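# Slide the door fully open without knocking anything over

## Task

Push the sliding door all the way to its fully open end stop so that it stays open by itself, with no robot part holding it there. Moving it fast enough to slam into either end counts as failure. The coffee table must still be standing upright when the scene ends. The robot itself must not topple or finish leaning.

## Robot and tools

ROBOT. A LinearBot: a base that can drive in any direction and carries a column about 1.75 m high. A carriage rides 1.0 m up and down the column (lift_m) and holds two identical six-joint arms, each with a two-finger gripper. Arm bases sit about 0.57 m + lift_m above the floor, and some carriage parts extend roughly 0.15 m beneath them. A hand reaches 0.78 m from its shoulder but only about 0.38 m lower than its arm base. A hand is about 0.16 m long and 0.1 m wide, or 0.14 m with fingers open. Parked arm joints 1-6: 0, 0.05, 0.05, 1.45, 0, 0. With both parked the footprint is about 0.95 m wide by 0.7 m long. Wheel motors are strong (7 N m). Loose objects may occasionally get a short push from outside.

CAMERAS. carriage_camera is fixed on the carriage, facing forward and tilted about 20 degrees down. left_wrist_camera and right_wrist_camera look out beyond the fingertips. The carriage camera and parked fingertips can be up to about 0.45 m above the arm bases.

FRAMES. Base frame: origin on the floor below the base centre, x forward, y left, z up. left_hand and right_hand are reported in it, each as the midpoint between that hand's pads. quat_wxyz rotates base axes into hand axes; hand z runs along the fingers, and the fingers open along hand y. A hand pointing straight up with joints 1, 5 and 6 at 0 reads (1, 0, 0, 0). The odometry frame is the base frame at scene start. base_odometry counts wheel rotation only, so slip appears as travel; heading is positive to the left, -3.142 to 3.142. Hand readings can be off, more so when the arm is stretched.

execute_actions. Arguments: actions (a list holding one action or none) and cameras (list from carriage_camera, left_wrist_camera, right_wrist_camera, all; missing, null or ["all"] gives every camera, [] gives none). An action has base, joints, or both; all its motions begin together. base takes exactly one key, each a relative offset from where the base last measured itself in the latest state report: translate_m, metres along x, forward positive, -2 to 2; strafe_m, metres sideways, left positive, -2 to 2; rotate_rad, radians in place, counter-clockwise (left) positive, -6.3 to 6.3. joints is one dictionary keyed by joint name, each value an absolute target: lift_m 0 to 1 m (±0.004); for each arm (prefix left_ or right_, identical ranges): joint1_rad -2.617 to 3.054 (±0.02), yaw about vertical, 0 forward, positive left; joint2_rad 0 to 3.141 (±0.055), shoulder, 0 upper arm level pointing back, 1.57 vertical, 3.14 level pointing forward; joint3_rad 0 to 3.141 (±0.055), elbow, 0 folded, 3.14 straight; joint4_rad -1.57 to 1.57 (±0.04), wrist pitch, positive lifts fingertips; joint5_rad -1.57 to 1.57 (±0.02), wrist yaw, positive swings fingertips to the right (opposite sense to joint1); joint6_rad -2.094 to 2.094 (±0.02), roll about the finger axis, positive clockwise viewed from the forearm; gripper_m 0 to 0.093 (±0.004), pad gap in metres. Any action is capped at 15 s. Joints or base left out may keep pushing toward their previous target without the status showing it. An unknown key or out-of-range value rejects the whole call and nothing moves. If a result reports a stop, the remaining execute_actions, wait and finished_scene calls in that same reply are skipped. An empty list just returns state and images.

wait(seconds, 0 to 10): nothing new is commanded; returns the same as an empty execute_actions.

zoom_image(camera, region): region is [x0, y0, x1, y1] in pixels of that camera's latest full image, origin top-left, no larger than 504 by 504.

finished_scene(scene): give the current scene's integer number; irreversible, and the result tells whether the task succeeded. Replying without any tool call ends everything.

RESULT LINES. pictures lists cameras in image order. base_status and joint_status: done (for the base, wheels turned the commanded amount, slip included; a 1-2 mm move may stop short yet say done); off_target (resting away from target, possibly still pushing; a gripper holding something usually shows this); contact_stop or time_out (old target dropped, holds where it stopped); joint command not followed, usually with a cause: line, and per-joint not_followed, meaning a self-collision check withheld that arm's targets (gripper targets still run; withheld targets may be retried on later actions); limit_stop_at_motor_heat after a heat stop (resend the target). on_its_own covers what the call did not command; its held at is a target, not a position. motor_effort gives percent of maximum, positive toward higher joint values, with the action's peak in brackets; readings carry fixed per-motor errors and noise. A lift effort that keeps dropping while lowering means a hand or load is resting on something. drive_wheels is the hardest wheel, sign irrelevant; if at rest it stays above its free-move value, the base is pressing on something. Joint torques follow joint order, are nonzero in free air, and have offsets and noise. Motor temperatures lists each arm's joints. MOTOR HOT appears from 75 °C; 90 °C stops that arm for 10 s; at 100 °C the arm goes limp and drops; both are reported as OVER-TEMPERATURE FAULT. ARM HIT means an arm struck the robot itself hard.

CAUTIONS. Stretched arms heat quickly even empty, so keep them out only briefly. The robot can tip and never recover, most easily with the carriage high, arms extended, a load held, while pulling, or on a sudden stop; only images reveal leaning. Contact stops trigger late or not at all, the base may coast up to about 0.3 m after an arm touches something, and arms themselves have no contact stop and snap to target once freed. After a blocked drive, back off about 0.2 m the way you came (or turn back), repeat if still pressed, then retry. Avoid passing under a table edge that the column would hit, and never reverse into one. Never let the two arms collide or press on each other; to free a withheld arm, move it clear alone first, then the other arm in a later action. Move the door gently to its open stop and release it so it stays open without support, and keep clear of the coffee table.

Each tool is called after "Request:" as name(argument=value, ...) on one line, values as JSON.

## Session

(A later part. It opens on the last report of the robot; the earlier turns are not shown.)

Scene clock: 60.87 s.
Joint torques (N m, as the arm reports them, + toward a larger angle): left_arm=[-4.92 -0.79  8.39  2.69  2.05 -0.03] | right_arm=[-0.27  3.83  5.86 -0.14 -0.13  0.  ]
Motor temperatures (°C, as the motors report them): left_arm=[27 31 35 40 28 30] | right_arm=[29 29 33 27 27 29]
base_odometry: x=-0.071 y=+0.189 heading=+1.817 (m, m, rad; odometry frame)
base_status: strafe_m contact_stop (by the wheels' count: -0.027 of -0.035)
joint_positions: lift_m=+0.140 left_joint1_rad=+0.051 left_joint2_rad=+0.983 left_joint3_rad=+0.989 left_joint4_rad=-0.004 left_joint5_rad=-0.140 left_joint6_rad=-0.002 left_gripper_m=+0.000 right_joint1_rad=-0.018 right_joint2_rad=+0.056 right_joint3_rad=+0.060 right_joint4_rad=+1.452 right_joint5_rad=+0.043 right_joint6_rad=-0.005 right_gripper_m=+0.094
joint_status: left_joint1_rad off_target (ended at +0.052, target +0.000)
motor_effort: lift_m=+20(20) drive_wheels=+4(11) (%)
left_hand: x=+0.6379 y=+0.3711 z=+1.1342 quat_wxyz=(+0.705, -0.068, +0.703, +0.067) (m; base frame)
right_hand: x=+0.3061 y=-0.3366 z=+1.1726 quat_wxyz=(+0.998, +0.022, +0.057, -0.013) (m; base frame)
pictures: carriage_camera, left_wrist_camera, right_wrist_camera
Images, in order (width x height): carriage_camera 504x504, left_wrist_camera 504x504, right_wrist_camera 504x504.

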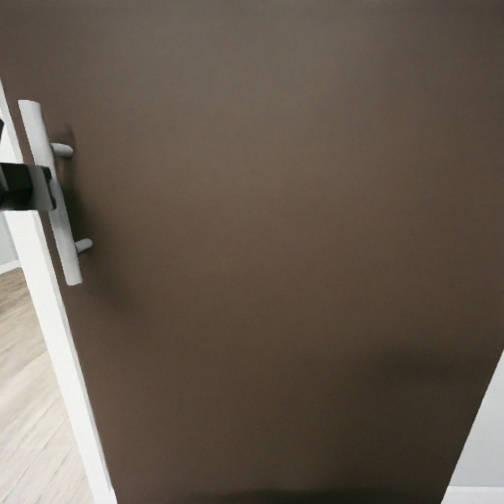

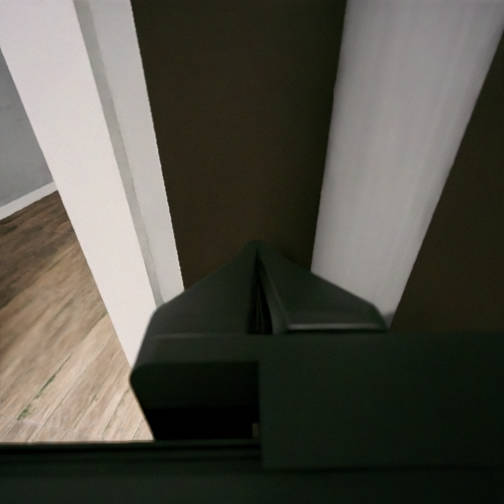

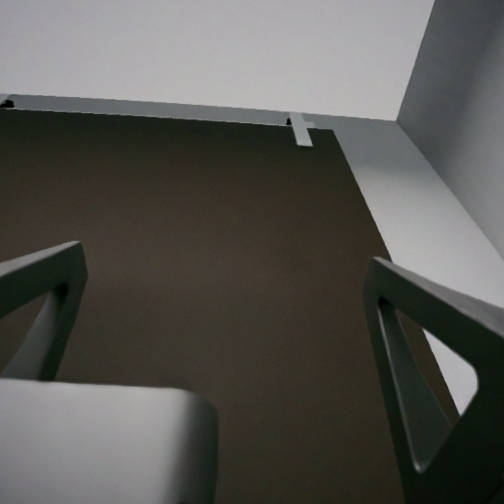

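Request:
execute_actions(actions=[{"base":{"strafe_m":0.09},"joints":{"left_joint1_rad":0.03,"left_joint5_rad":0}}], cameras=["carriage_camera"])

Request:
finished_scene(scene=2)

Scene clock: 63.77 s.
Joint torques (N m, as the arm reports them, + toward a larger angle): left_arm=[-1.02 -0.9   8.37  2.67  0.17  0.  ] | right_arm=[-0.24  3.78  5.84 -0.12 -0.12 -0.01]
Motor temperatures (°C, as the motors report them): left_arm=[27 31 36 40 29 30] | right_arm=[29 29 33 27 27 29]
base_odometry: x=-0.158 y=+0.167 heading=+1.816 (m, m, rad; odometry frame)
base_status: done
joint_positions: lift_m=+0.140 left_joint1_rad=+0.040 left_joint2_rad=+0.983 left_joint3_rad=+0.989 left_joint4_rad=-0.004 left_joint5_rad=-0.005 left_joint6_rad=-0.002 left_gripper_m=+0.000 right_joint1_rad=-0.018 right_joint2_rad=+0.056 right_joint3_rad=+0.060 right_joint4_rad=+1.452 right_joint5_rad=+0.043 right_joint6_rad=-0.005 right_gripper_m=+0.094
joint_status: all done
motor_effort: lift_m=+20(20) drive_wheels=+11(11) (%)
left_hand: x=+0.6410 y=+0.3440 z=+1.1343 quat_wxyz=(+0.708, -0.017, +0.706, +0.015) (m; base frame)
right_hand: x=+0.3061 y=-0.3365 z=+1.1726 quat_wxyz=(+0.998, +0.022, +0.057, -0.013) (m; base frame)
pictures: carriage_camera
Images, in order (width x height): carriage_camera 504x504.

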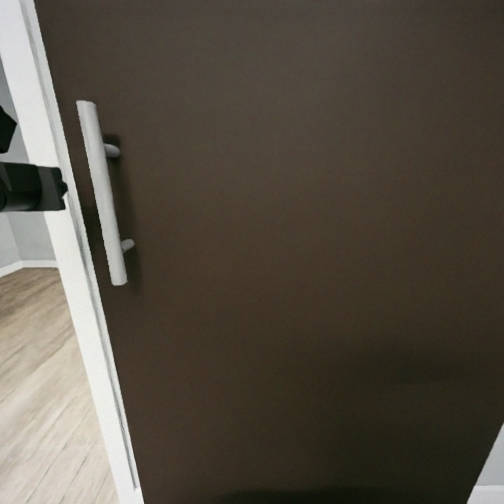

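The scene is finished: the task was done.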